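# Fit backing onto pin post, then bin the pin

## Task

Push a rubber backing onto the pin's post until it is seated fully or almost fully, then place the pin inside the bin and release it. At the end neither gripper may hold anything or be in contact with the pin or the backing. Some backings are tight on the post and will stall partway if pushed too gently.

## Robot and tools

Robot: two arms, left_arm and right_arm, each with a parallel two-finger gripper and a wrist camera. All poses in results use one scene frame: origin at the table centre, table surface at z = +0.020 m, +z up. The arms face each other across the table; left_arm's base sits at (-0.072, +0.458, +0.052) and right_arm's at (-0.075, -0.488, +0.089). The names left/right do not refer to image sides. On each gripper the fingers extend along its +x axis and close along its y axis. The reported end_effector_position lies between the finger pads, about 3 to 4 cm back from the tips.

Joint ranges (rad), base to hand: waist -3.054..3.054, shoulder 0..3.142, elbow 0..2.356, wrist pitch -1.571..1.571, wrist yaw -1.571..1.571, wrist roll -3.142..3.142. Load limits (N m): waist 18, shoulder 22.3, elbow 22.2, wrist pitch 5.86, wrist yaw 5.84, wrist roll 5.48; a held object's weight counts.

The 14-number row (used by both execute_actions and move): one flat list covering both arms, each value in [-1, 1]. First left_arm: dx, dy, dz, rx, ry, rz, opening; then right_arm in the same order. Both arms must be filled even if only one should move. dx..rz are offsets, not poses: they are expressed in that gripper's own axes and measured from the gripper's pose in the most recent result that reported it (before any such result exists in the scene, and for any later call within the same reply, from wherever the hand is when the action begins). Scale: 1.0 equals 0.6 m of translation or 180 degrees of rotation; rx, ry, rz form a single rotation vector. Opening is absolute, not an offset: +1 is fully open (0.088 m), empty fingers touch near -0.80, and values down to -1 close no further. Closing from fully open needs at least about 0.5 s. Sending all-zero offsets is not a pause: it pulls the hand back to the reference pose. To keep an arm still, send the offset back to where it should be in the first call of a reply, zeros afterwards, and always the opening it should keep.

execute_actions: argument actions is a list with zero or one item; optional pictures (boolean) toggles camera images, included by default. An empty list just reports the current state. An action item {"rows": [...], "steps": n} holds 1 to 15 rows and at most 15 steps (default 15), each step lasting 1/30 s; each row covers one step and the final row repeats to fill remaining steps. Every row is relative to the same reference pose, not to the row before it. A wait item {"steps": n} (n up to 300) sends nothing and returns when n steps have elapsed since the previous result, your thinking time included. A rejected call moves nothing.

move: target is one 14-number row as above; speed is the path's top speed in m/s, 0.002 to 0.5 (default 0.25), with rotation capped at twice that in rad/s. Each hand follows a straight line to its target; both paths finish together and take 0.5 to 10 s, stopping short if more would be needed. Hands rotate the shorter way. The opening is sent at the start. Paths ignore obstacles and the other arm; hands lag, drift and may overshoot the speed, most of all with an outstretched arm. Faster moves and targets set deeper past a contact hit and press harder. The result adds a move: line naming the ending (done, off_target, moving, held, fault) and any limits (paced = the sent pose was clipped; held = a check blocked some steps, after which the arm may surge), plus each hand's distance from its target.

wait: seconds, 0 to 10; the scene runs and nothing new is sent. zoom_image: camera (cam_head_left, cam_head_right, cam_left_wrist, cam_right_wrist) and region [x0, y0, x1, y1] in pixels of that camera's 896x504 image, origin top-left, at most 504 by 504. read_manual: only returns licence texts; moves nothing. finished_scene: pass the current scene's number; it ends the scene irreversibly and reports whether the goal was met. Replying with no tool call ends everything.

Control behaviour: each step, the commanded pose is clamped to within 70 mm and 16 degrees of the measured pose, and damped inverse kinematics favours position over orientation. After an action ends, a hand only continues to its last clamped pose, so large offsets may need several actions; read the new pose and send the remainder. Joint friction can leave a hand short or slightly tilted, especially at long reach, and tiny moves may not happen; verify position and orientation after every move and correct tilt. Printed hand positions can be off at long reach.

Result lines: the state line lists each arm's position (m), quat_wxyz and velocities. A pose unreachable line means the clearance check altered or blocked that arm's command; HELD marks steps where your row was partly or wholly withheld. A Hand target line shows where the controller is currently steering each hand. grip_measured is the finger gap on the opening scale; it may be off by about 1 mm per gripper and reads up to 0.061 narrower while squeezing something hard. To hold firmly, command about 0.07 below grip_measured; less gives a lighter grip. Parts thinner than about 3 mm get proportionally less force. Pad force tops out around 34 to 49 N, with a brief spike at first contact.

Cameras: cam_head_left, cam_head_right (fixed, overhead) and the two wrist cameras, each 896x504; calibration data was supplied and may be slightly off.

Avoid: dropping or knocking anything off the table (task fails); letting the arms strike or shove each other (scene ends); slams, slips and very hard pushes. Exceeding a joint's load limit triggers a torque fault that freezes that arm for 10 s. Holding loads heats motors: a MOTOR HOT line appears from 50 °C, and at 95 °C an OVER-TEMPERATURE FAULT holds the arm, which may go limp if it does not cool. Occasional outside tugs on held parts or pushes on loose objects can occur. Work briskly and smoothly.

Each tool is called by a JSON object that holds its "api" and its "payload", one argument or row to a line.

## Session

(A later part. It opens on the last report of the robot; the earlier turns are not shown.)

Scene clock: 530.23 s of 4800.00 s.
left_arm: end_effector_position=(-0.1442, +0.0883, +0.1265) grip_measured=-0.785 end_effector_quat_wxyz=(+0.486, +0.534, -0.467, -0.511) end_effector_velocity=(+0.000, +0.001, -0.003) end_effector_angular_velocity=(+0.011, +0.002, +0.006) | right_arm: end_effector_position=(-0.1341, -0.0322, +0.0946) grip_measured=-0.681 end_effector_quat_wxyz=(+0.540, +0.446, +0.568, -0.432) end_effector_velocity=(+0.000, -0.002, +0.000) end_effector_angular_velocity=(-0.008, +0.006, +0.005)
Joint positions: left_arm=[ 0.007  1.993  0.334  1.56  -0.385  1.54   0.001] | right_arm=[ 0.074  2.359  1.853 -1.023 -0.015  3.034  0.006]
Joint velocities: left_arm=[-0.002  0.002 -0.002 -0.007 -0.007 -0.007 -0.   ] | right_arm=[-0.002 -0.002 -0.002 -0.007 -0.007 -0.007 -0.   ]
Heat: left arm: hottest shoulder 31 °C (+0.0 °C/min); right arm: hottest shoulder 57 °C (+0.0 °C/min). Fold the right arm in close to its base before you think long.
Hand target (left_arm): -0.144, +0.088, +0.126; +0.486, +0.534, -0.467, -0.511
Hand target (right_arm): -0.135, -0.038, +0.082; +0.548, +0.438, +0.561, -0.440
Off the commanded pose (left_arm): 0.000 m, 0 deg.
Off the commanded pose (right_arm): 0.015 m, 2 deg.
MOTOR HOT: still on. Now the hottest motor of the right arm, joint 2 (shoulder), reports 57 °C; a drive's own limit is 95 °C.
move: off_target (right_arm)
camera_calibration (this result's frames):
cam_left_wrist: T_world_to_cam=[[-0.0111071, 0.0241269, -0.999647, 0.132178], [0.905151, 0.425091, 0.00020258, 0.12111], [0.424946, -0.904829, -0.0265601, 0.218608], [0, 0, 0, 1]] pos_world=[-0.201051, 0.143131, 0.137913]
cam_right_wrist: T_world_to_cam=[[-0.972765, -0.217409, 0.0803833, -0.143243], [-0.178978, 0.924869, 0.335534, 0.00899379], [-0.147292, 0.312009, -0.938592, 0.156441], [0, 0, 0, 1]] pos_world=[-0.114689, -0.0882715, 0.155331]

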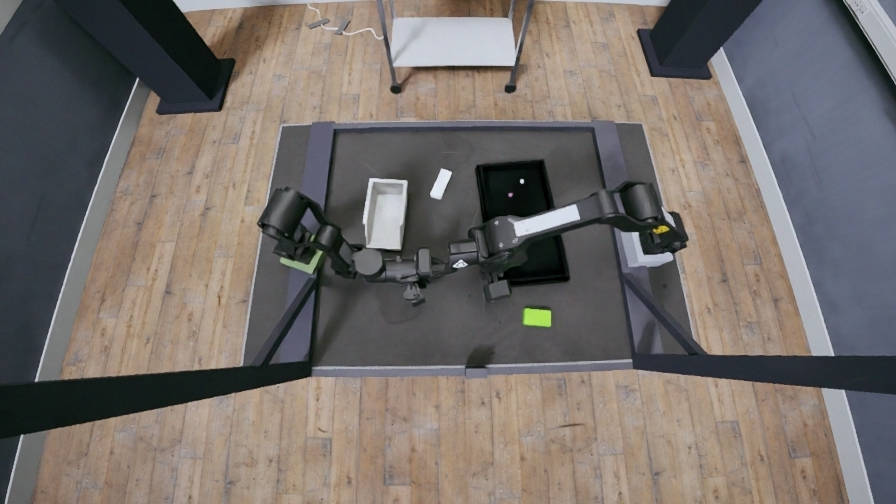

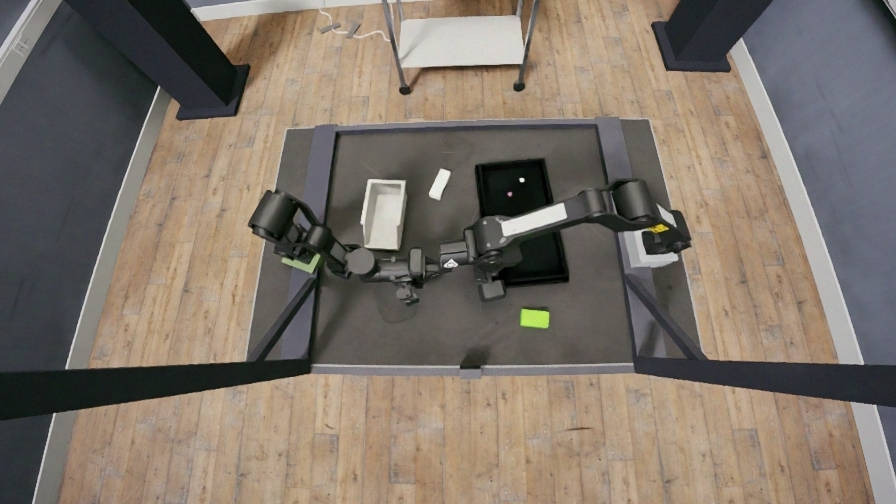

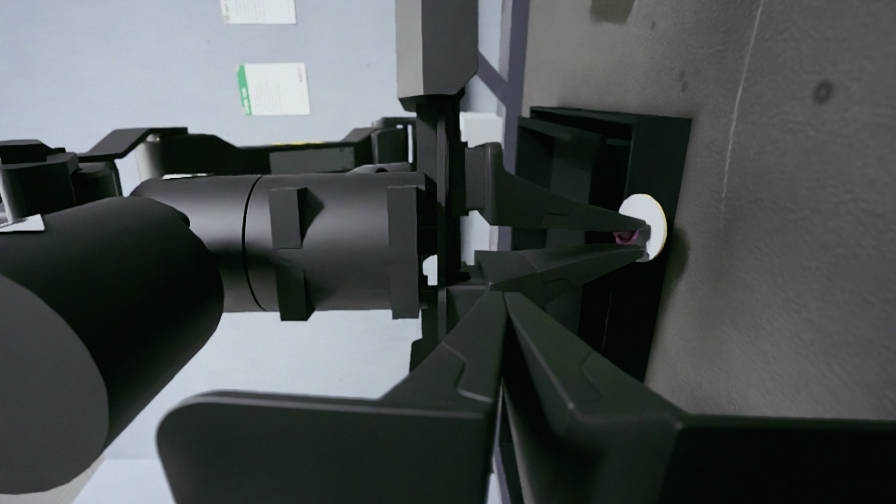

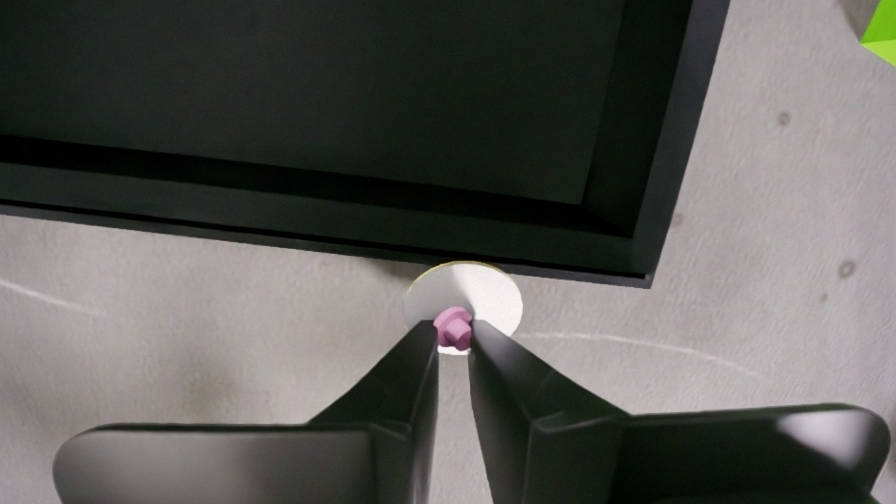

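{"api": "move", "payload": {
  "target": [-0.05,0.05,0.1,0,0,0,-1,-0.01,0,-0.04,0,0.015,0,-0.75],
  "speed": 0.05
}}

{"api": "move", "payload": {
  "target": [0,0,0,0,0,0,-1,0.065,0,0,0,0,0,-0.75],
  "speed": 0.04
}}

Scene clock: 537.50 s of 4800.00 s.
left_arm: end_effector_position=(-0.2029, +0.1150, +0.1524) grip_measured=-0.785 end_effector_quat_wxyz=(+0.478, +0.542, -0.469, -0.509) end_effector_velocity=(-0.000, +0.002, +0.001) end_effector_angular_velocity=(+0.003, -0.001, +0.020) | right_arm: end_effector_position=(-0.1374, -0.0090, +0.1082) grip_measured=-0.681 end_effector_quat_wxyz=(+0.524, +0.460, +0.583, -0.417) end_effector_velocity=(+0.002, +0.002, -0.000) end_effector_angular_velocity=(+0.007, +0.007, +0.001)
Joint positions: left_arm=[-0.267  1.802  0.355  1.316 -0.657  1.517  0.001] | right_arm=[ 0.075  2.392  1.963 -1.039 -0.016  3.035  0.006]
Joint velocities: left_arm=[-0.017 -0.012  0.002 -0.022 -0.037 -0.007 -0.   ] | right_arm=[-0.007  0.002  0.002  0.007 -0.007 -0.007 -0.   ]
Heat: left arm: hottest shoulder 31 °C (+0.0 °C/min); right arm: hottest shoulder 56 °C (-2.0 °C/min). Fold the right arm in close to its base before you think long.
Hand target (left_arm): -0.205, +0.114, +0.158; +0.485, +0.534, -0.469, -0.509
Hand target (right_arm): -0.139, -0.009, +0.102; +0.526, +0.456, +0.581, -0.421
Off the commanded pose (left_arm): 0.007 m, 1 deg.
Off the commanded pose (right_arm): 0.007 m, 1 deg.
MOTOR HOT: still on. Now the hottest motor of the right arm, joint 2 (shoulder), reports 56 °C; a drive's own limit is 95 °C.
After step 90, 2.47 s passed at rest.
move: done
camera_calibration (this result's frames):
cam_left_wrist: T_world_to_cam=[[0.00831287, 0.0365323, -0.999298, 0.15922], [0.905366, 0.424007, 0.0230323, 0.15959], [0.424551, -0.904922, -0.0295504, 0.268758], [0, 0, 0, 1]] pos_world=[-0.259912, 0.169721, 0.163374]
cam_right_wrist: T_world_to_cam=[[-0.972284, -0.221071, 0.0761028, -0.141987], [-0.174751, 0.903379, 0.391622, -0.0233217], [-0.155326, 0.367469, -0.916973, 0.158474], [0, 0, 0, 1]] pos_world=[-0.117512, -0.0685549, 0.165255]

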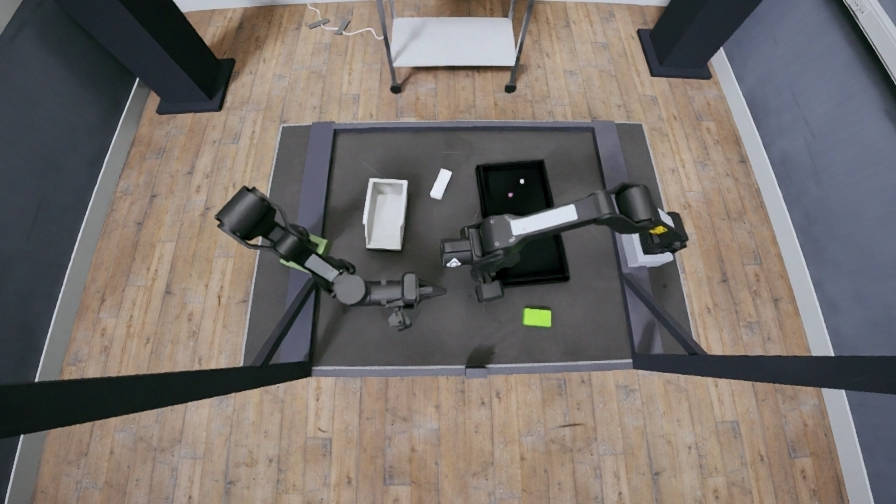

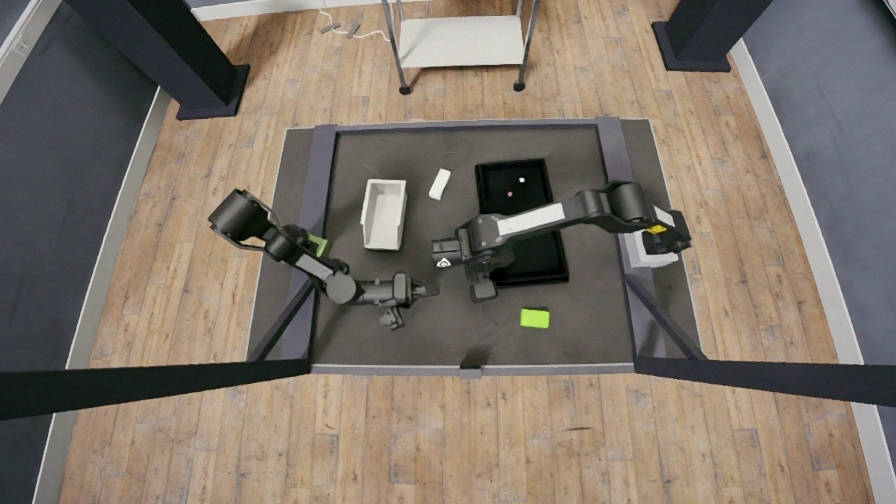

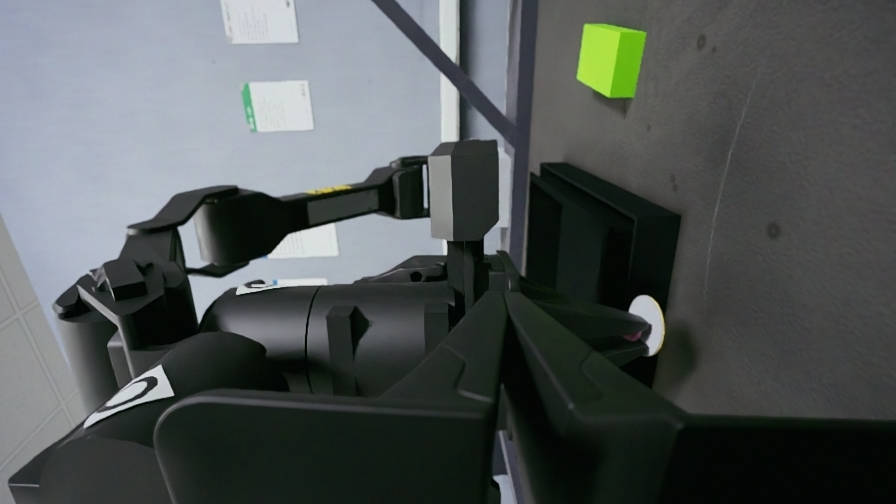

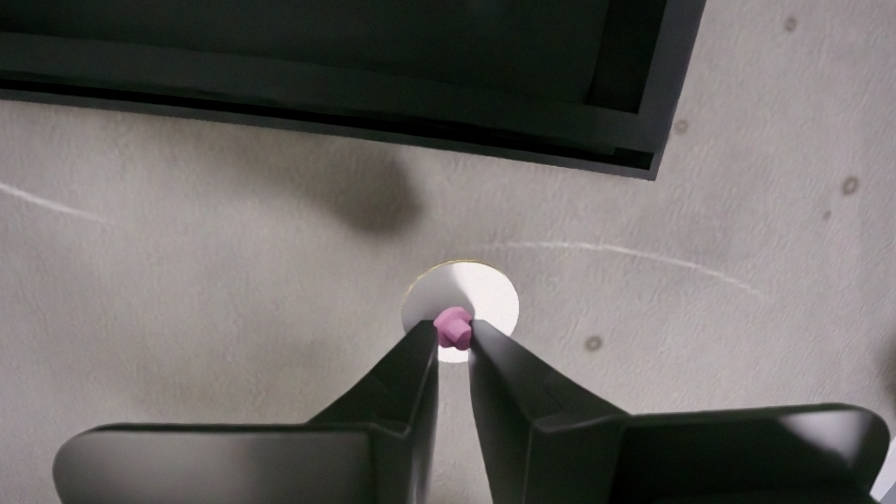

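Scene clock: 538.80 s of 4800.00 s.
left_arm: end_effector_position=(-0.2030, +0.1150, +0.1523) grip_measured=-0.785 end_effector_quat_wxyz=(+0.477, +0.542, -0.469, -0.509) end_effector_velocity=(+0.001, +0.001, -0.001) end_effector_angular_velocity=(+0.005, +0.002, +0.006) | right_arm: end_effector_position=(-0.1384, -0.0008, +0.0809) grip_measured=-0.681 end_effector_quat_wxyz=(+0.517, +0.466, +0.589, -0.411) end_effector_velocity=(-0.000, +0.001, +0.001) end_effector_angular_velocity=(+0.007, +0.005, +0.020)
Joint positions: left_arm=[-0.267  1.802  0.355  1.316 -0.657  1.517  0.001] | right_arm=[ 0.075  2.434  1.925 -0.934 -0.016  3.035  0.006]
Joint velocities: left_arm=[-0.002 -0.002 -0.002 -0.007 -0.007 -0.007 -0.   ] | right_arm=[-0.002 -0.002 -0.002  0.007 -0.007 -0.022  0.   ]
Heat: left arm: hottest shoulder 31 °C (+0.0 °C/min); right arm: hottest shoulder 56 °C (-2.0 °C/min). Fold the right arm in close to its base before you think long.
Hand target (left_arm): -0.203, +0.115, +0.152; +0.477, +0.542, -0.469, -0.509
Hand target (right_arm): -0.139, -0.005, +0.070; +0.524, +0.460, +0.583, -0.417
Off the commanded pose (left_arm): 0.000 m, 0 deg.
Off the commanded pose (right_arm): 0.012 m, 1 deg.
MOTOR HOT: still on. Now the hottest motor of the right arm, joint 2 (shoulder), reports 56 °C; a drive's own limit is 95 °C.
move: off_target (right_arm)
camera_calibration (this result's frames):
cam_left_wrist: T_world_to_cam=[[0.00854785, 0.0368397, -0.999285, 0.159158], [0.905523, 0.423654, 0.0233643, 0.159703], [0.424212, -0.905074, -0.0297379, 0.268838], [0, 0, 0, 1]] pos_world=[-0.260019, 0.169797, 0.163308]
cam_right_wrist: T_world_to_cam=[[-0.972052, -0.222941, 0.0735724, -0.138852], [-0.1735, 0.893307, 0.414609, -0.0218907], [-0.158156, 0.390257, -0.907021, 0.129089], [0, 0, 0, 1]] pos_world=[-0.118353, -0.0617784, 0.136378]

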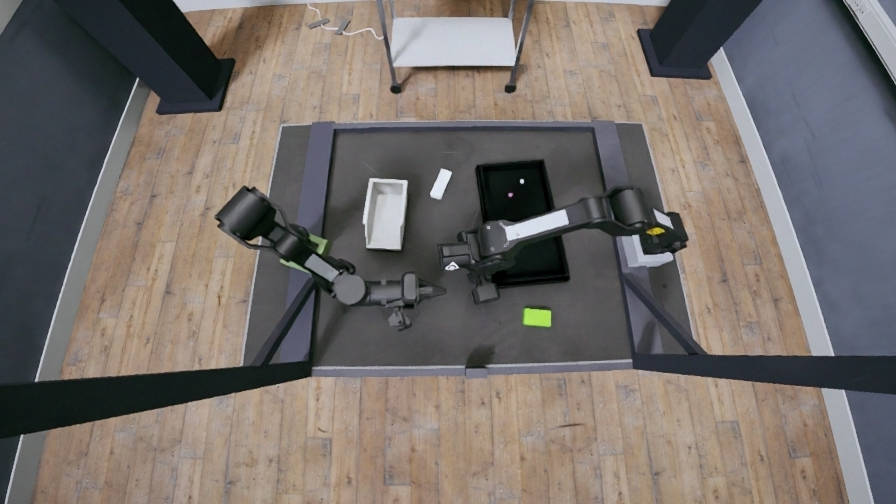

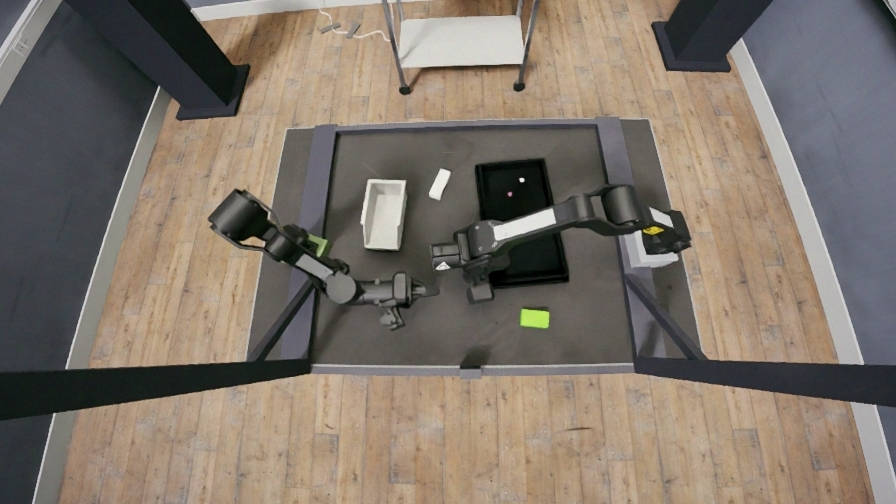

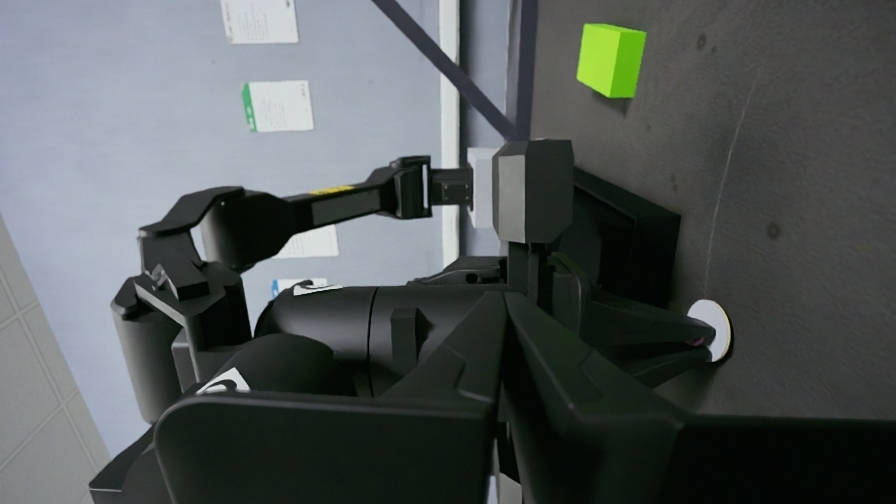

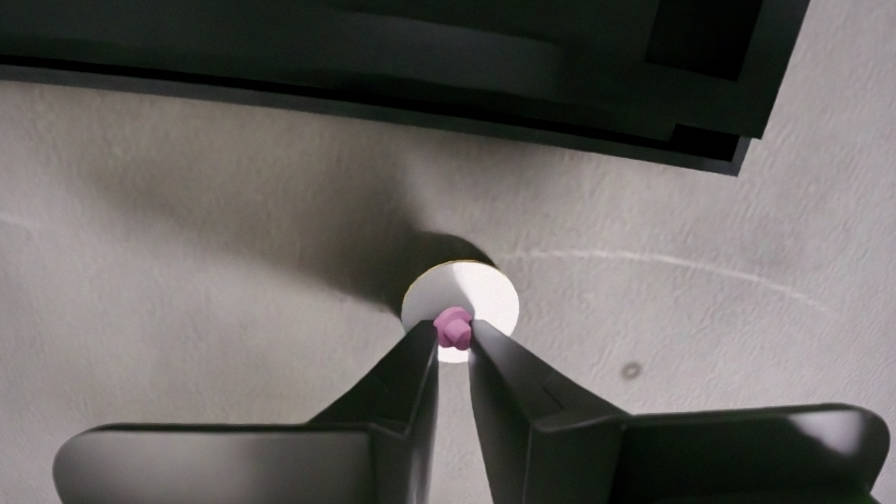

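{"api": "move", "payload": {
  "target": [0,0,0,0,0,0,-1,0.04,0,0.006,0,-0.05,0,-0.75],
  "speed": 0.03
}}

{"api": "move", "payload": {
  "target": [0,0,0,0,0,0,-1,0,0,0,0,0,0,-0.4]
}}

{"api": "move", "payload": {
  "target": [0,0,-0.05,0,0,0,-1,-0.05,0,0,0,0,0,-0.4],
  "speed": 0.06
}}

Scene clock: 545.63 s of 4800.00 s.
left_arm: end_effector_position=(-0.2030, +0.1150, +0.1523) grip_measured=-0.785 end_effector_quat_wxyz=(+0.477, +0.542, -0.469, -0.509) end_effector_velocity=(-0.000, -0.000, +0.000) end_effector_angular_velocity=(+0.002, -0.009, +0.004) | right_arm: end_effector_position=(-0.1378, +0.0017, +0.0730) grip_measured=-0.681 end_effector_quat_wxyz=(+0.553, +0.438, +0.556, -0.440) end_effector_velocity=(-0.002, -0.003, +0.001) end_effector_angular_velocity=(-0.025, +0.019, -0.010)
Joint positions: left_arm=[-0.267  1.802  0.355  1.316 -0.657  1.517  0.001] | right_arm=[ 0.077  2.588  2.187 -1.168 -0.004  3.036  0.006]
Joint velocities: left_arm=[-0.002 -0.002  0.002 -0.007 -0.007  0.007 -0.   ] | right_arm=[-0.002  0.012  0.027 -0.037 -0.022  0.007 -0.   ]
Heat: left arm: hottest shoulder 30 °C (-1.0 °C/min); right arm: hottest shoulder 56 °C (-2.0 °C/min). Fold the right arm in close to its base before you think long.
Hand target (left_arm): -0.203, +0.115, +0.152; +0.477, +0.542, -0.469, -0.509
Hand target (right_arm): -0.138, -0.002, +0.057; +0.561, +0.432, +0.547, -0.446
Off the commanded pose (left_arm): 0.000 m, 0 deg.
Off the commanded pose (right_arm): 0.017 m, 2 deg.
MOTOR HOT: still on. Now the hottest motor of the right arm, joint 2 (shoulder), reports 56 °C; a drive's own limit is 95 °C.
After step 90, 0.97 s passed at rest.
move: off_target (right_arm)
camera_calibration (this result's frames):
cam_left_wrist: T_world_to_cam=[[0.00854785, 0.0368397, -0.999285, 0.159158], [0.905523, 0.423654, 0.0233643, 0.159703], [0.424212, -0.905074, -0.0297379, 0.268838], [0, 0, 0, 1]] pos_world=[-0.260019, 0.169797, 0.163308]
cam_right_wrist: T_world_to_cam=[[-0.974014, -0.214193, 0.073611, -0.137437], [-0.183682, 0.937185, 0.296557, -0.0135692], [-0.132508, 0.27533, -0.952174, 0.128138], [0, 0, 0, 1]] pos_world=[-0.119379, -0.0520015, 0.136151]

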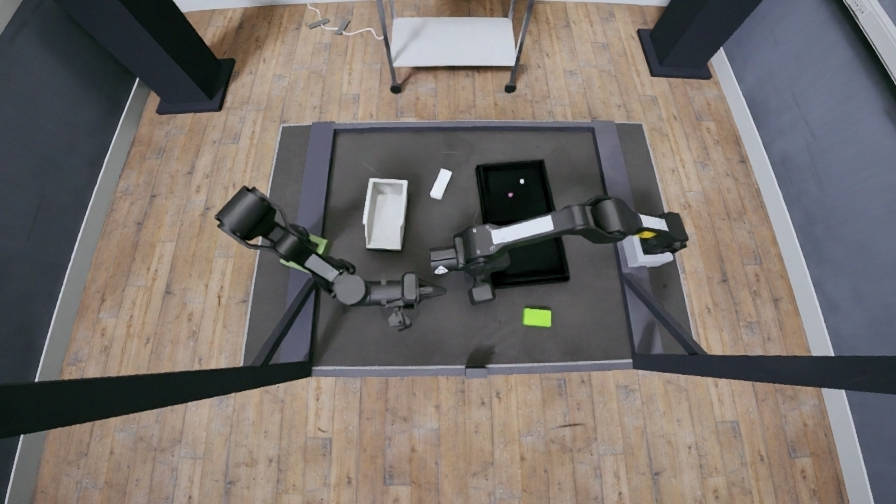

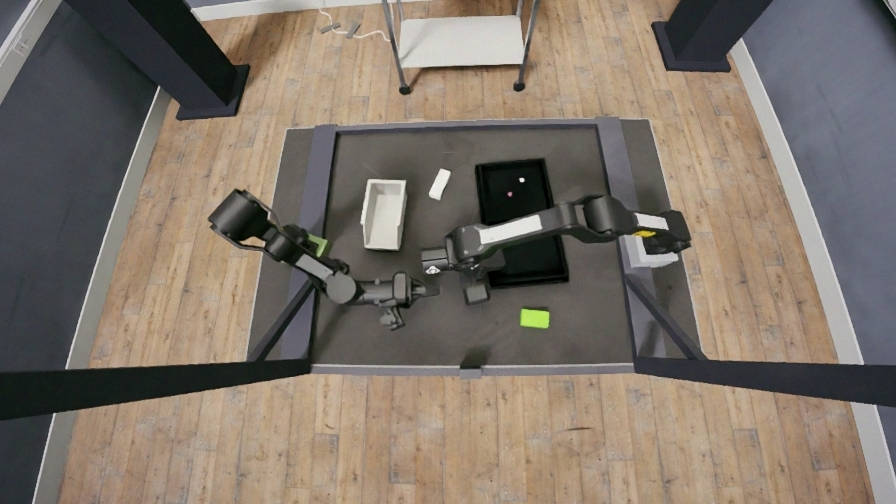

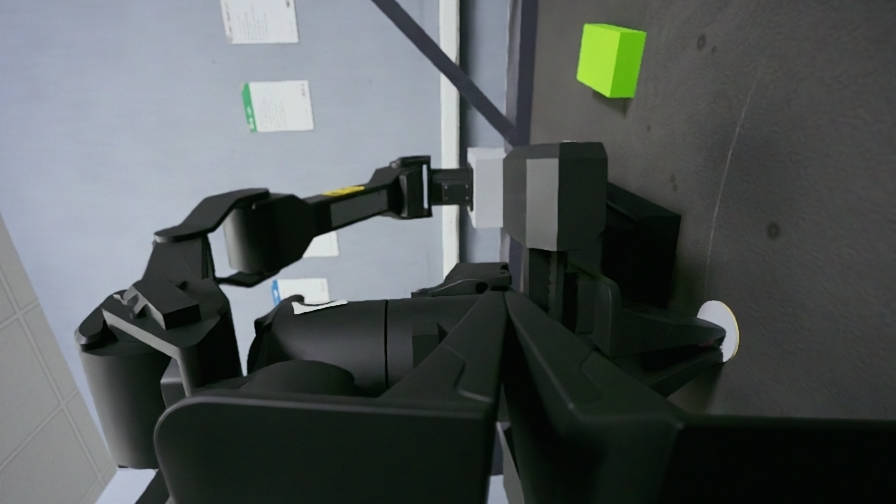

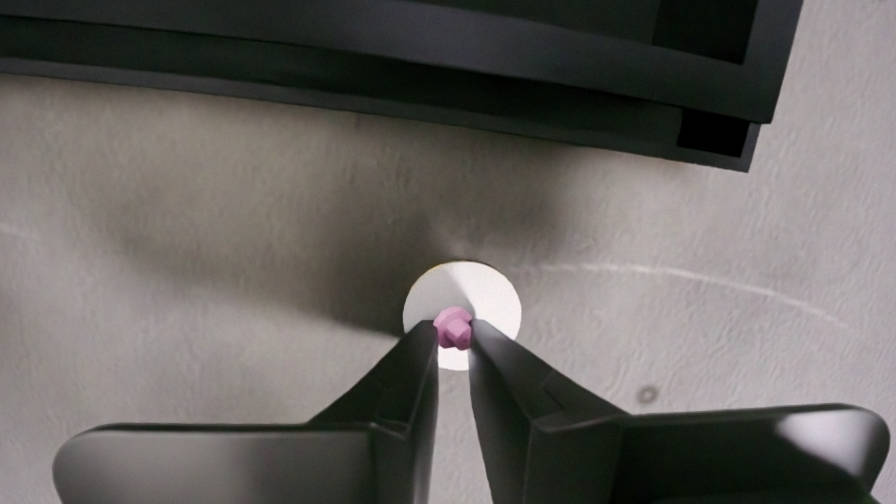

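Scene clock: 546.27 s of 4800.00 s.
left_arm: end_effector_position=(-0.2030, +0.1150, +0.1523) grip_measured=-0.785 end_effector_quat_wxyz=(+0.477, +0.542, -0.469, -0.509) end_effector_velocity=(+0.001, +0.001, -0.004) end_effector_angular_velocity=(+0.017, -0.006, +0.006) | right_arm: end_effector_position=(-0.1384, +0.0018, +0.0731) grip_measured=-0.404 end_effector_quat_wxyz=(+0.553, +0.438, +0.556, -0.440) end_effector_velocity=(+0.001, -0.006, -0.002) end_effector_angular_velocity=(-0.027, +0.004, +0.020)
Joint positions: left_arm=[-0.267  1.802  0.355  1.316 -0.657  1.517  0.001] | right_arm=[ 0.077  2.588  2.187 -1.168 -0.005  3.036  0.019]
Joint velocities: left_arm=[-0.002 -0.002 -0.002 -0.022 -0.007 -0.007 -0.   ] | right_arm=[-0.002  0.002 -0.002 -0.022 -0.007 -0.022  0.001]
Heat: left arm: hottest shoulder 30 °C (-1.0 °C/min); right arm: hottest shoulder 56 °C (-2.0 °C/min). Fold the right arm in close to its base before you think long.
Hand target (left_arm): -0.203, +0.115, +0.152; +0.477, +0.542, -0.469, -0.509
Hand target (right_arm): -0.138, +0.002, +0.073; +0.553, +0.438, +0.556, -0.440
Off the commanded pose (left_arm): 0.000 m, 0 deg.
Off the commanded pose (right_arm): 0.001 m, 0 deg.
MOTOR HOT: still on. Now the hottest motor of the right arm, joint 2 (shoulder), reports 56 °C; a drive's own limit is 95 °C.
move: done
camera_calibration (this result's frames):
cam_left_wrist: T_world_to_cam=[[0.00854785, 0.0368397, -0.999285, 0.159158], [0.905523, 0.423654, 0.0233643, 0.159703], [0.424212, -0.905074, -0.0297379, 0.268838], [0, 0, 0, 1]] pos_world=[-0.260019, 0.169797, 0.163308]
cam_right_wrist: T_world_to_cam=[[-0.973758, -0.214984, 0.0746784, -0.138014], [-0.184033, 0.936862, 0.297358, -0.0139125], [-0.13389, 0.275812, -0.951841, 0.127908], [0, 0, 0, 1]] pos_world=[-0.119827, -0.0519151, 0.136191]

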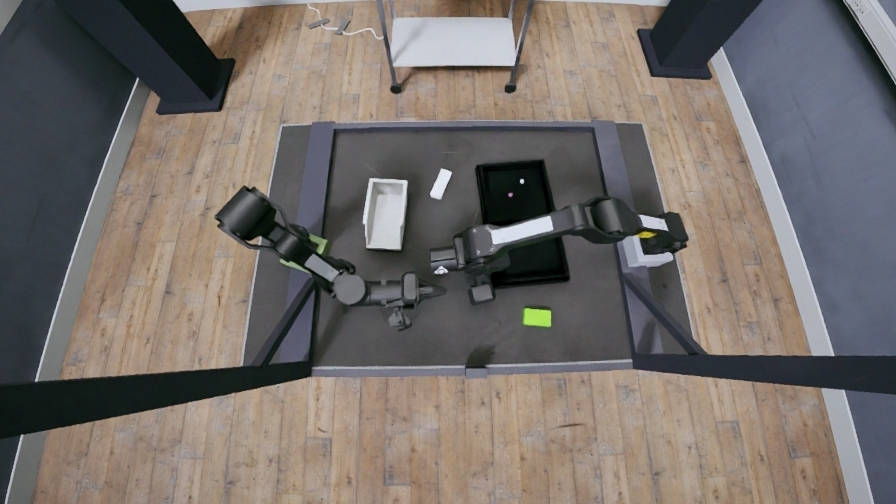

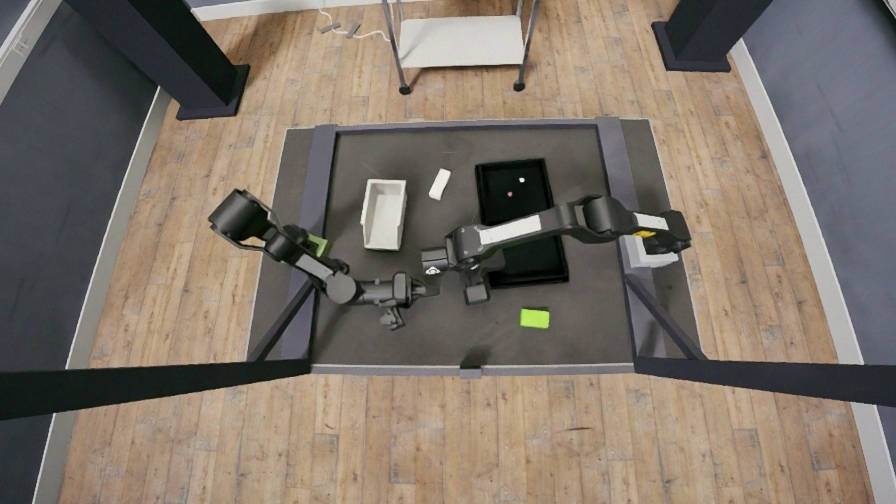

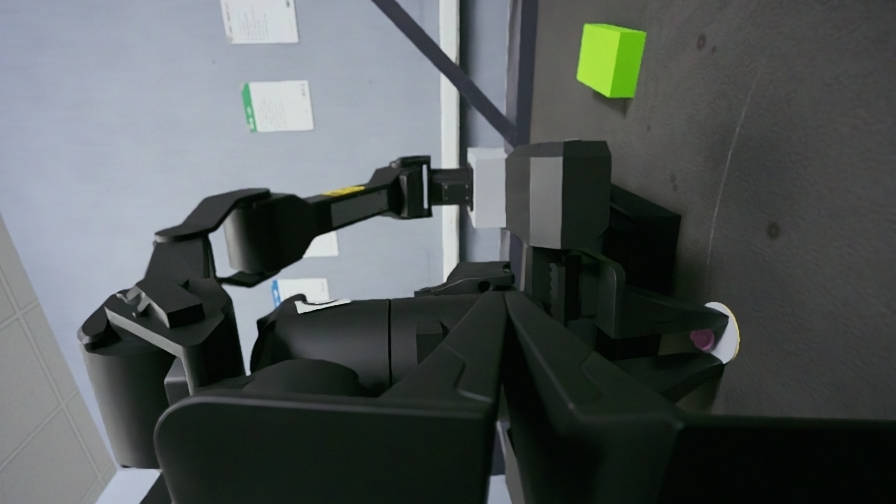

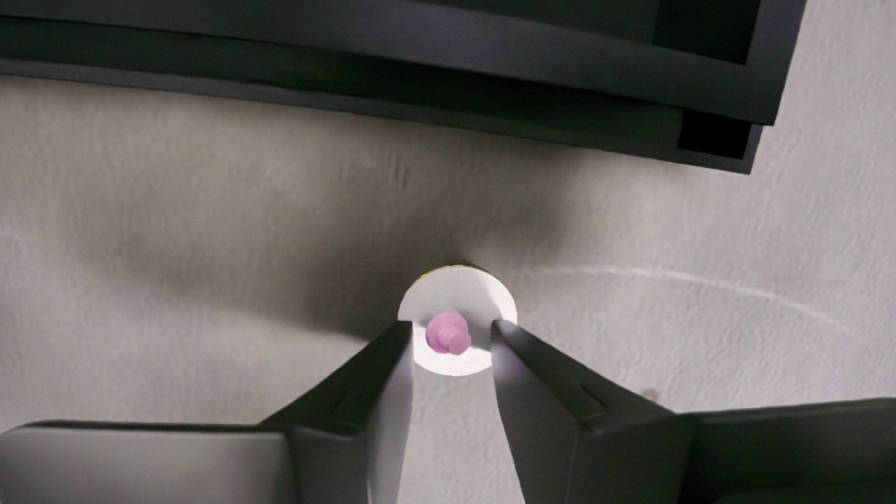

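Scene clock: 547.17 s of 4800.00 s.
left_arm: end_effector_position=(-0.1747, +0.1145, +0.1512) grip_measured=-0.785 end_effector_quat_wxyz=(+0.477, +0.542, -0.466, -0.511) end_effector_velocity=(+0.005, +0.001, -0.001) end_effector_angular_velocity=(+0.006, +0.003, +0.015) | right_arm: end_effector_position=(-0.1380, -0.0007, +0.0958) grip_measured=-0.402 end_effector_quat_wxyz=(+0.556, +0.434, +0.552, -0.444) end_effector_velocity=(+0.001, -0.005, +0.001) end_effector_angular_velocity=(-0.023, +0.005, +0.019)
Joint positions: left_arm=[-0.163  1.77   0.296  1.346 -0.554  1.527  0.001] | right_arm=[ 0.077  2.577  2.256 -1.264 -0.005  3.036  0.019]
Joint velocities: left_arm=[ 0.007 -0.007 -0.007 -0.007 -0.007 -0.007 -0.   ] | right_arm=[-0.002 -0.002 -0.002 -0.022 -0.007 -0.022 -0.   ]
Heat: left arm: hottest shoulder 30 °C (-1.0 °C/min); right arm: hottest shoulder 56 °C (-2.0 °C/min). Fold the right arm in close to its base before you think long.
Hand target (left_arm): -0.173, +0.116, +0.153; +0.478, +0.542, -0.468, -0.509
Hand target (right_arm): -0.138, +0.002, +0.103; +0.552, +0.438, +0.556, -0.440
Off the commanded pose (left_arm): 0.003 m, 0 deg.
Off the commanded pose (right_arm): 0.008 m, 1 deg.
MOTOR HOT: still on. Now the hottest motor of the right arm, joint 2 (shoulder), reports 56 °C; a drive's own limit is 95 °C.
move: done
camera_calibration (this result's frames):
cam_left_wrist: T_world_to_cam=[[0.00472634, 0.0418069, -0.999115, 0.156556], [0.905007, 0.424825, 0.0220575, 0.134358], [0.425371, -0.90431, -0.0358276, 0.257364], [0, 0, 0, 1]] pos_world=[-0.23181, 0.169113, 0.162674]
cam_right_wrist: T_world_to_cam=[[-0.973907, -0.213814, 0.0760876, -0.140089], [-0.184604, 0.94136, 0.282424, -0.0168818], [-0.132012, 0.261008, -0.956268, 0.15087], [0, 0, 0, 1]] pos_world=[-0.119634, -0.0534394, 0.159699]

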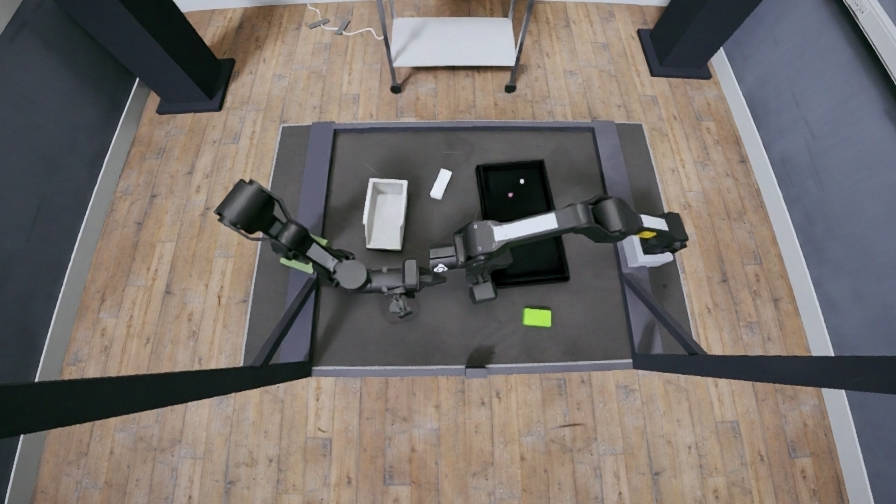

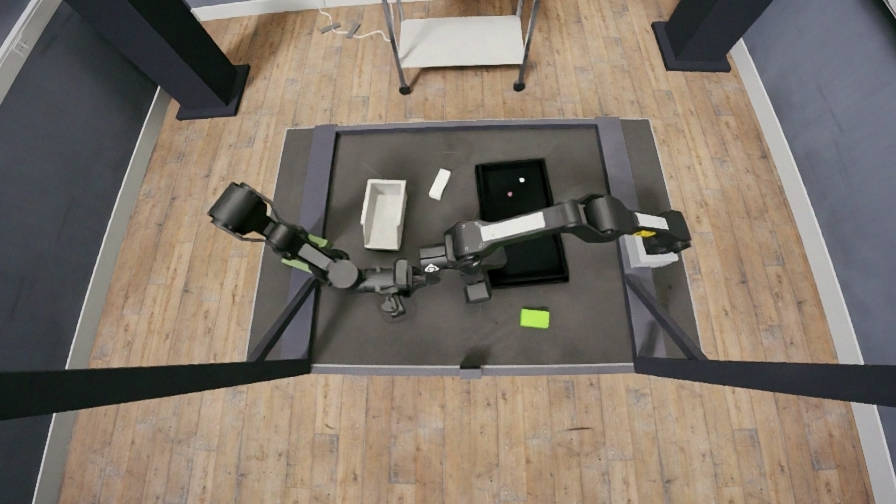

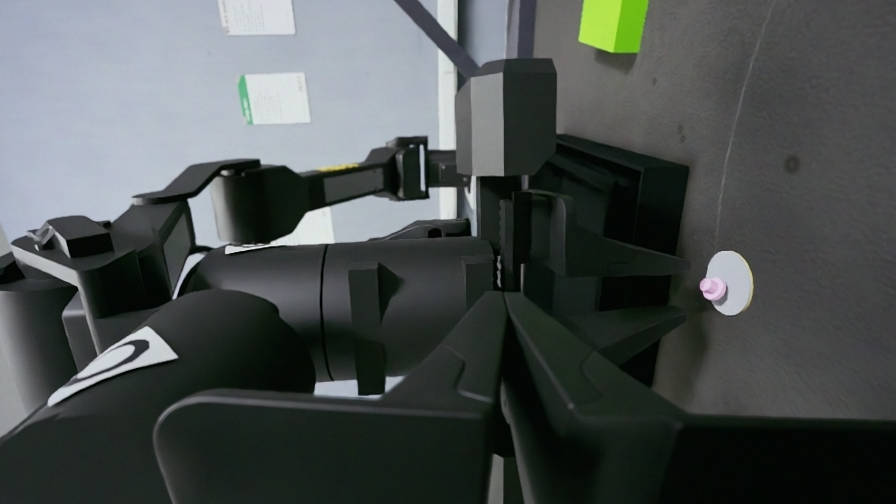

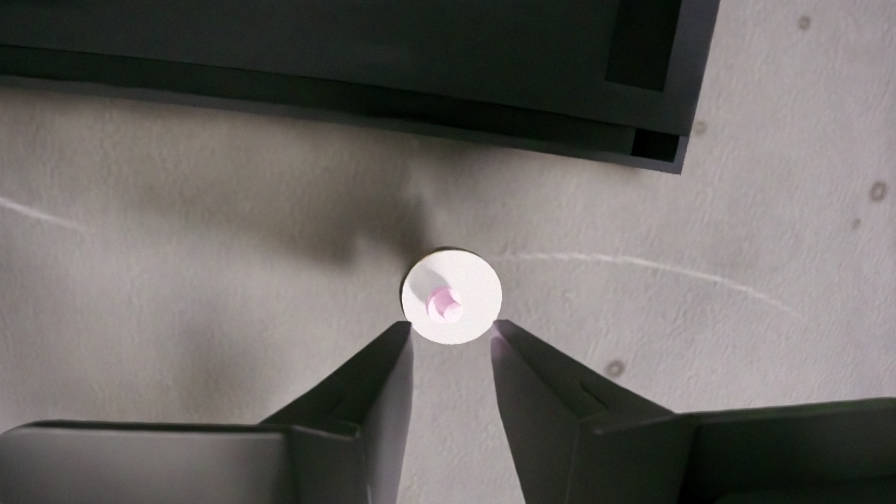

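{"api": "move", "payload": {
  "target": [0,0,0.03,0,0,0,-1,0.02,0,-0.004,0,0,0,-1],
  "speed": 0.03
}}

Scene clock: 553.30 s of 4800.00 s.
left_arm: end_effector_position=(-0.1907, +0.1156, +0.1519) grip_measured=-0.785 end_effector_quat_wxyz=(+0.477, +0.543, -0.468, -0.509) end_effector_velocity=(-0.002, +0.001, -0.001) end_effector_angular_velocity=(+0.005, +0.002, +0.001) | right_arm: end_effector_position=(-0.1388, +0.0053, +0.0960) grip_measured=-0.801 end_effector_quat_wxyz=(+0.550, +0.441, +0.559, -0.437) end_effector_velocity=(+0.000, -0.002, +0.001) end_effector_angular_velocity=(-0.008, +0.006, -0.010)
Joint positions: left_arm=[-0.226  1.785  0.326  1.329 -0.616  1.523  0.001] | right_arm=[ 0.077  2.577  2.258 -1.238 -0.005  3.036  0.   ]
Joint velocities: left_arm=[-0.007  0.002  0.002 -0.007 -0.007 -0.007 -0.   ] | right_arm=[-0.002 -0.002 -0.002 -0.007 -0.007  0.007  0.   ]
Heat: left arm: hottest shoulder 30 °C (-1.0 °C/min); right arm: hottest shoulder 59 °C (+1.0 °C/min). Fold the right arm in close to its base before you think long.
Hand target (left_arm): -0.193, +0.114, +0.151; +0.477, +0.542, -0.467, -0.510
Hand target (right_arm): -0.139, +0.001, +0.084; +0.556, +0.434, +0.552, -0.444
Off the commanded pose (left_arm): 0.003 m, 0 deg.
Off the commanded pose (right_arm): 0.013 m, 2 deg.
MOTOR HOT: still on. Now the hottest motor of the right arm, joint 2 (shoulder), reports 59 °C; a drive's own limit is 95 °C.
After step 90, 2.23 s passed at rest.
move: off_target (right_arm)
camera_calibration (this result's frames):
cam_left_wrist: T_world_to_cam=[[0.00893656, 0.0394869, -0.99918, 0.158366], [0.905438, 0.42375, 0.0248445, 0.148135], [0.424384, -0.904918, -0.0319661, 0.264485], [0, 0, 0, 1]] pos_world=[-0.247786, 0.170312, 0.16301]
cam_right_wrist: T_world_to_cam=[[-0.973648, -0.215853, 0.0736008, -0.139276], [-0.183582, 0.933307, 0.308602, -0.0250771], [-0.135305, 0.286958, -0.948339, 0.148038], [0, 0, 0, 1]] pos_world=[-0.12018, -0.0491393, 0.15838]

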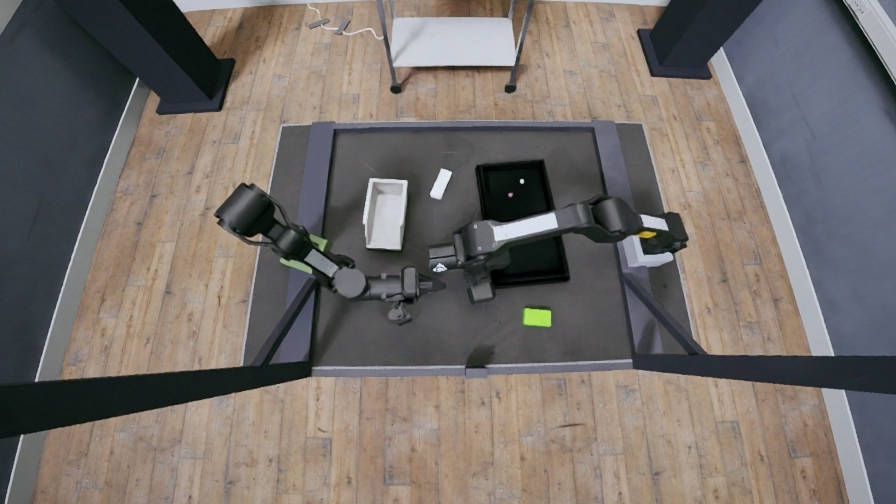

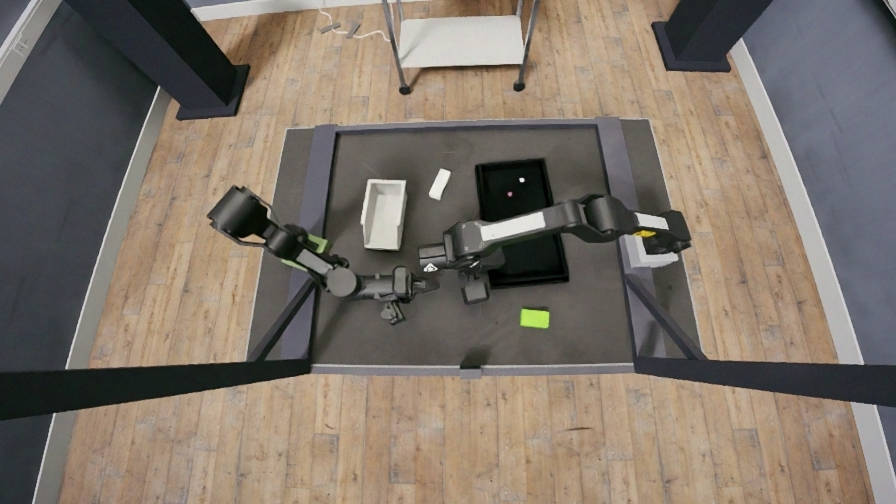

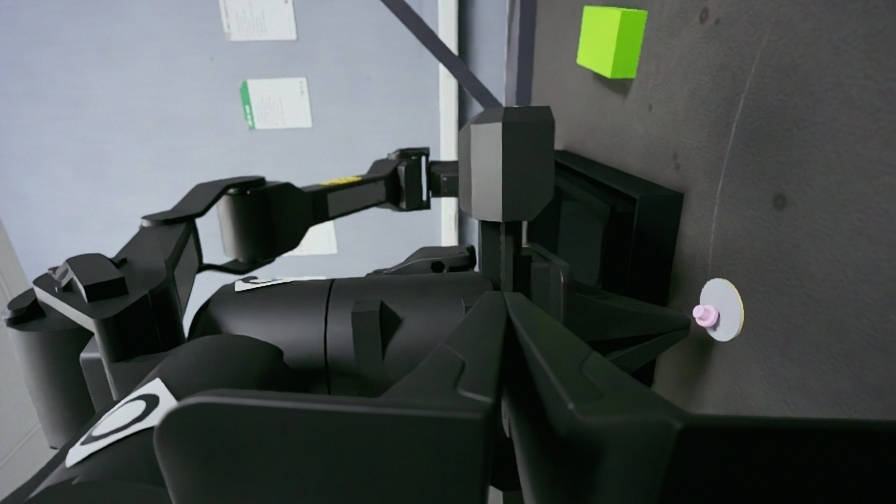

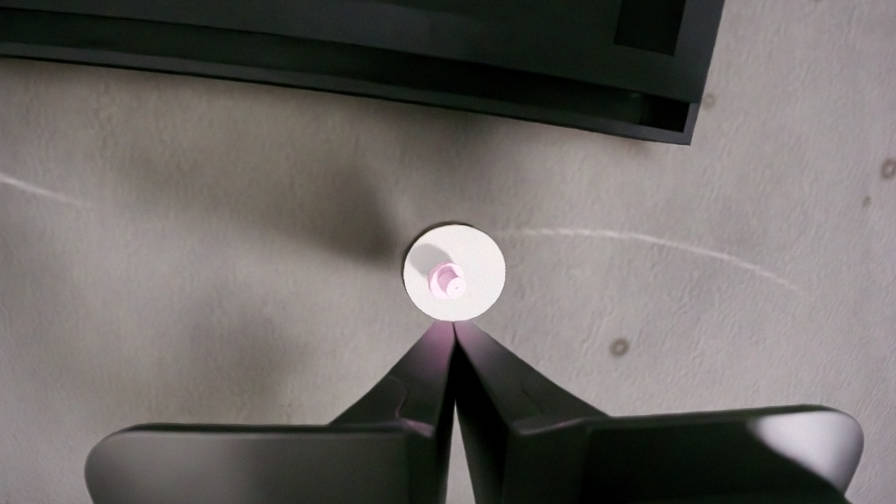

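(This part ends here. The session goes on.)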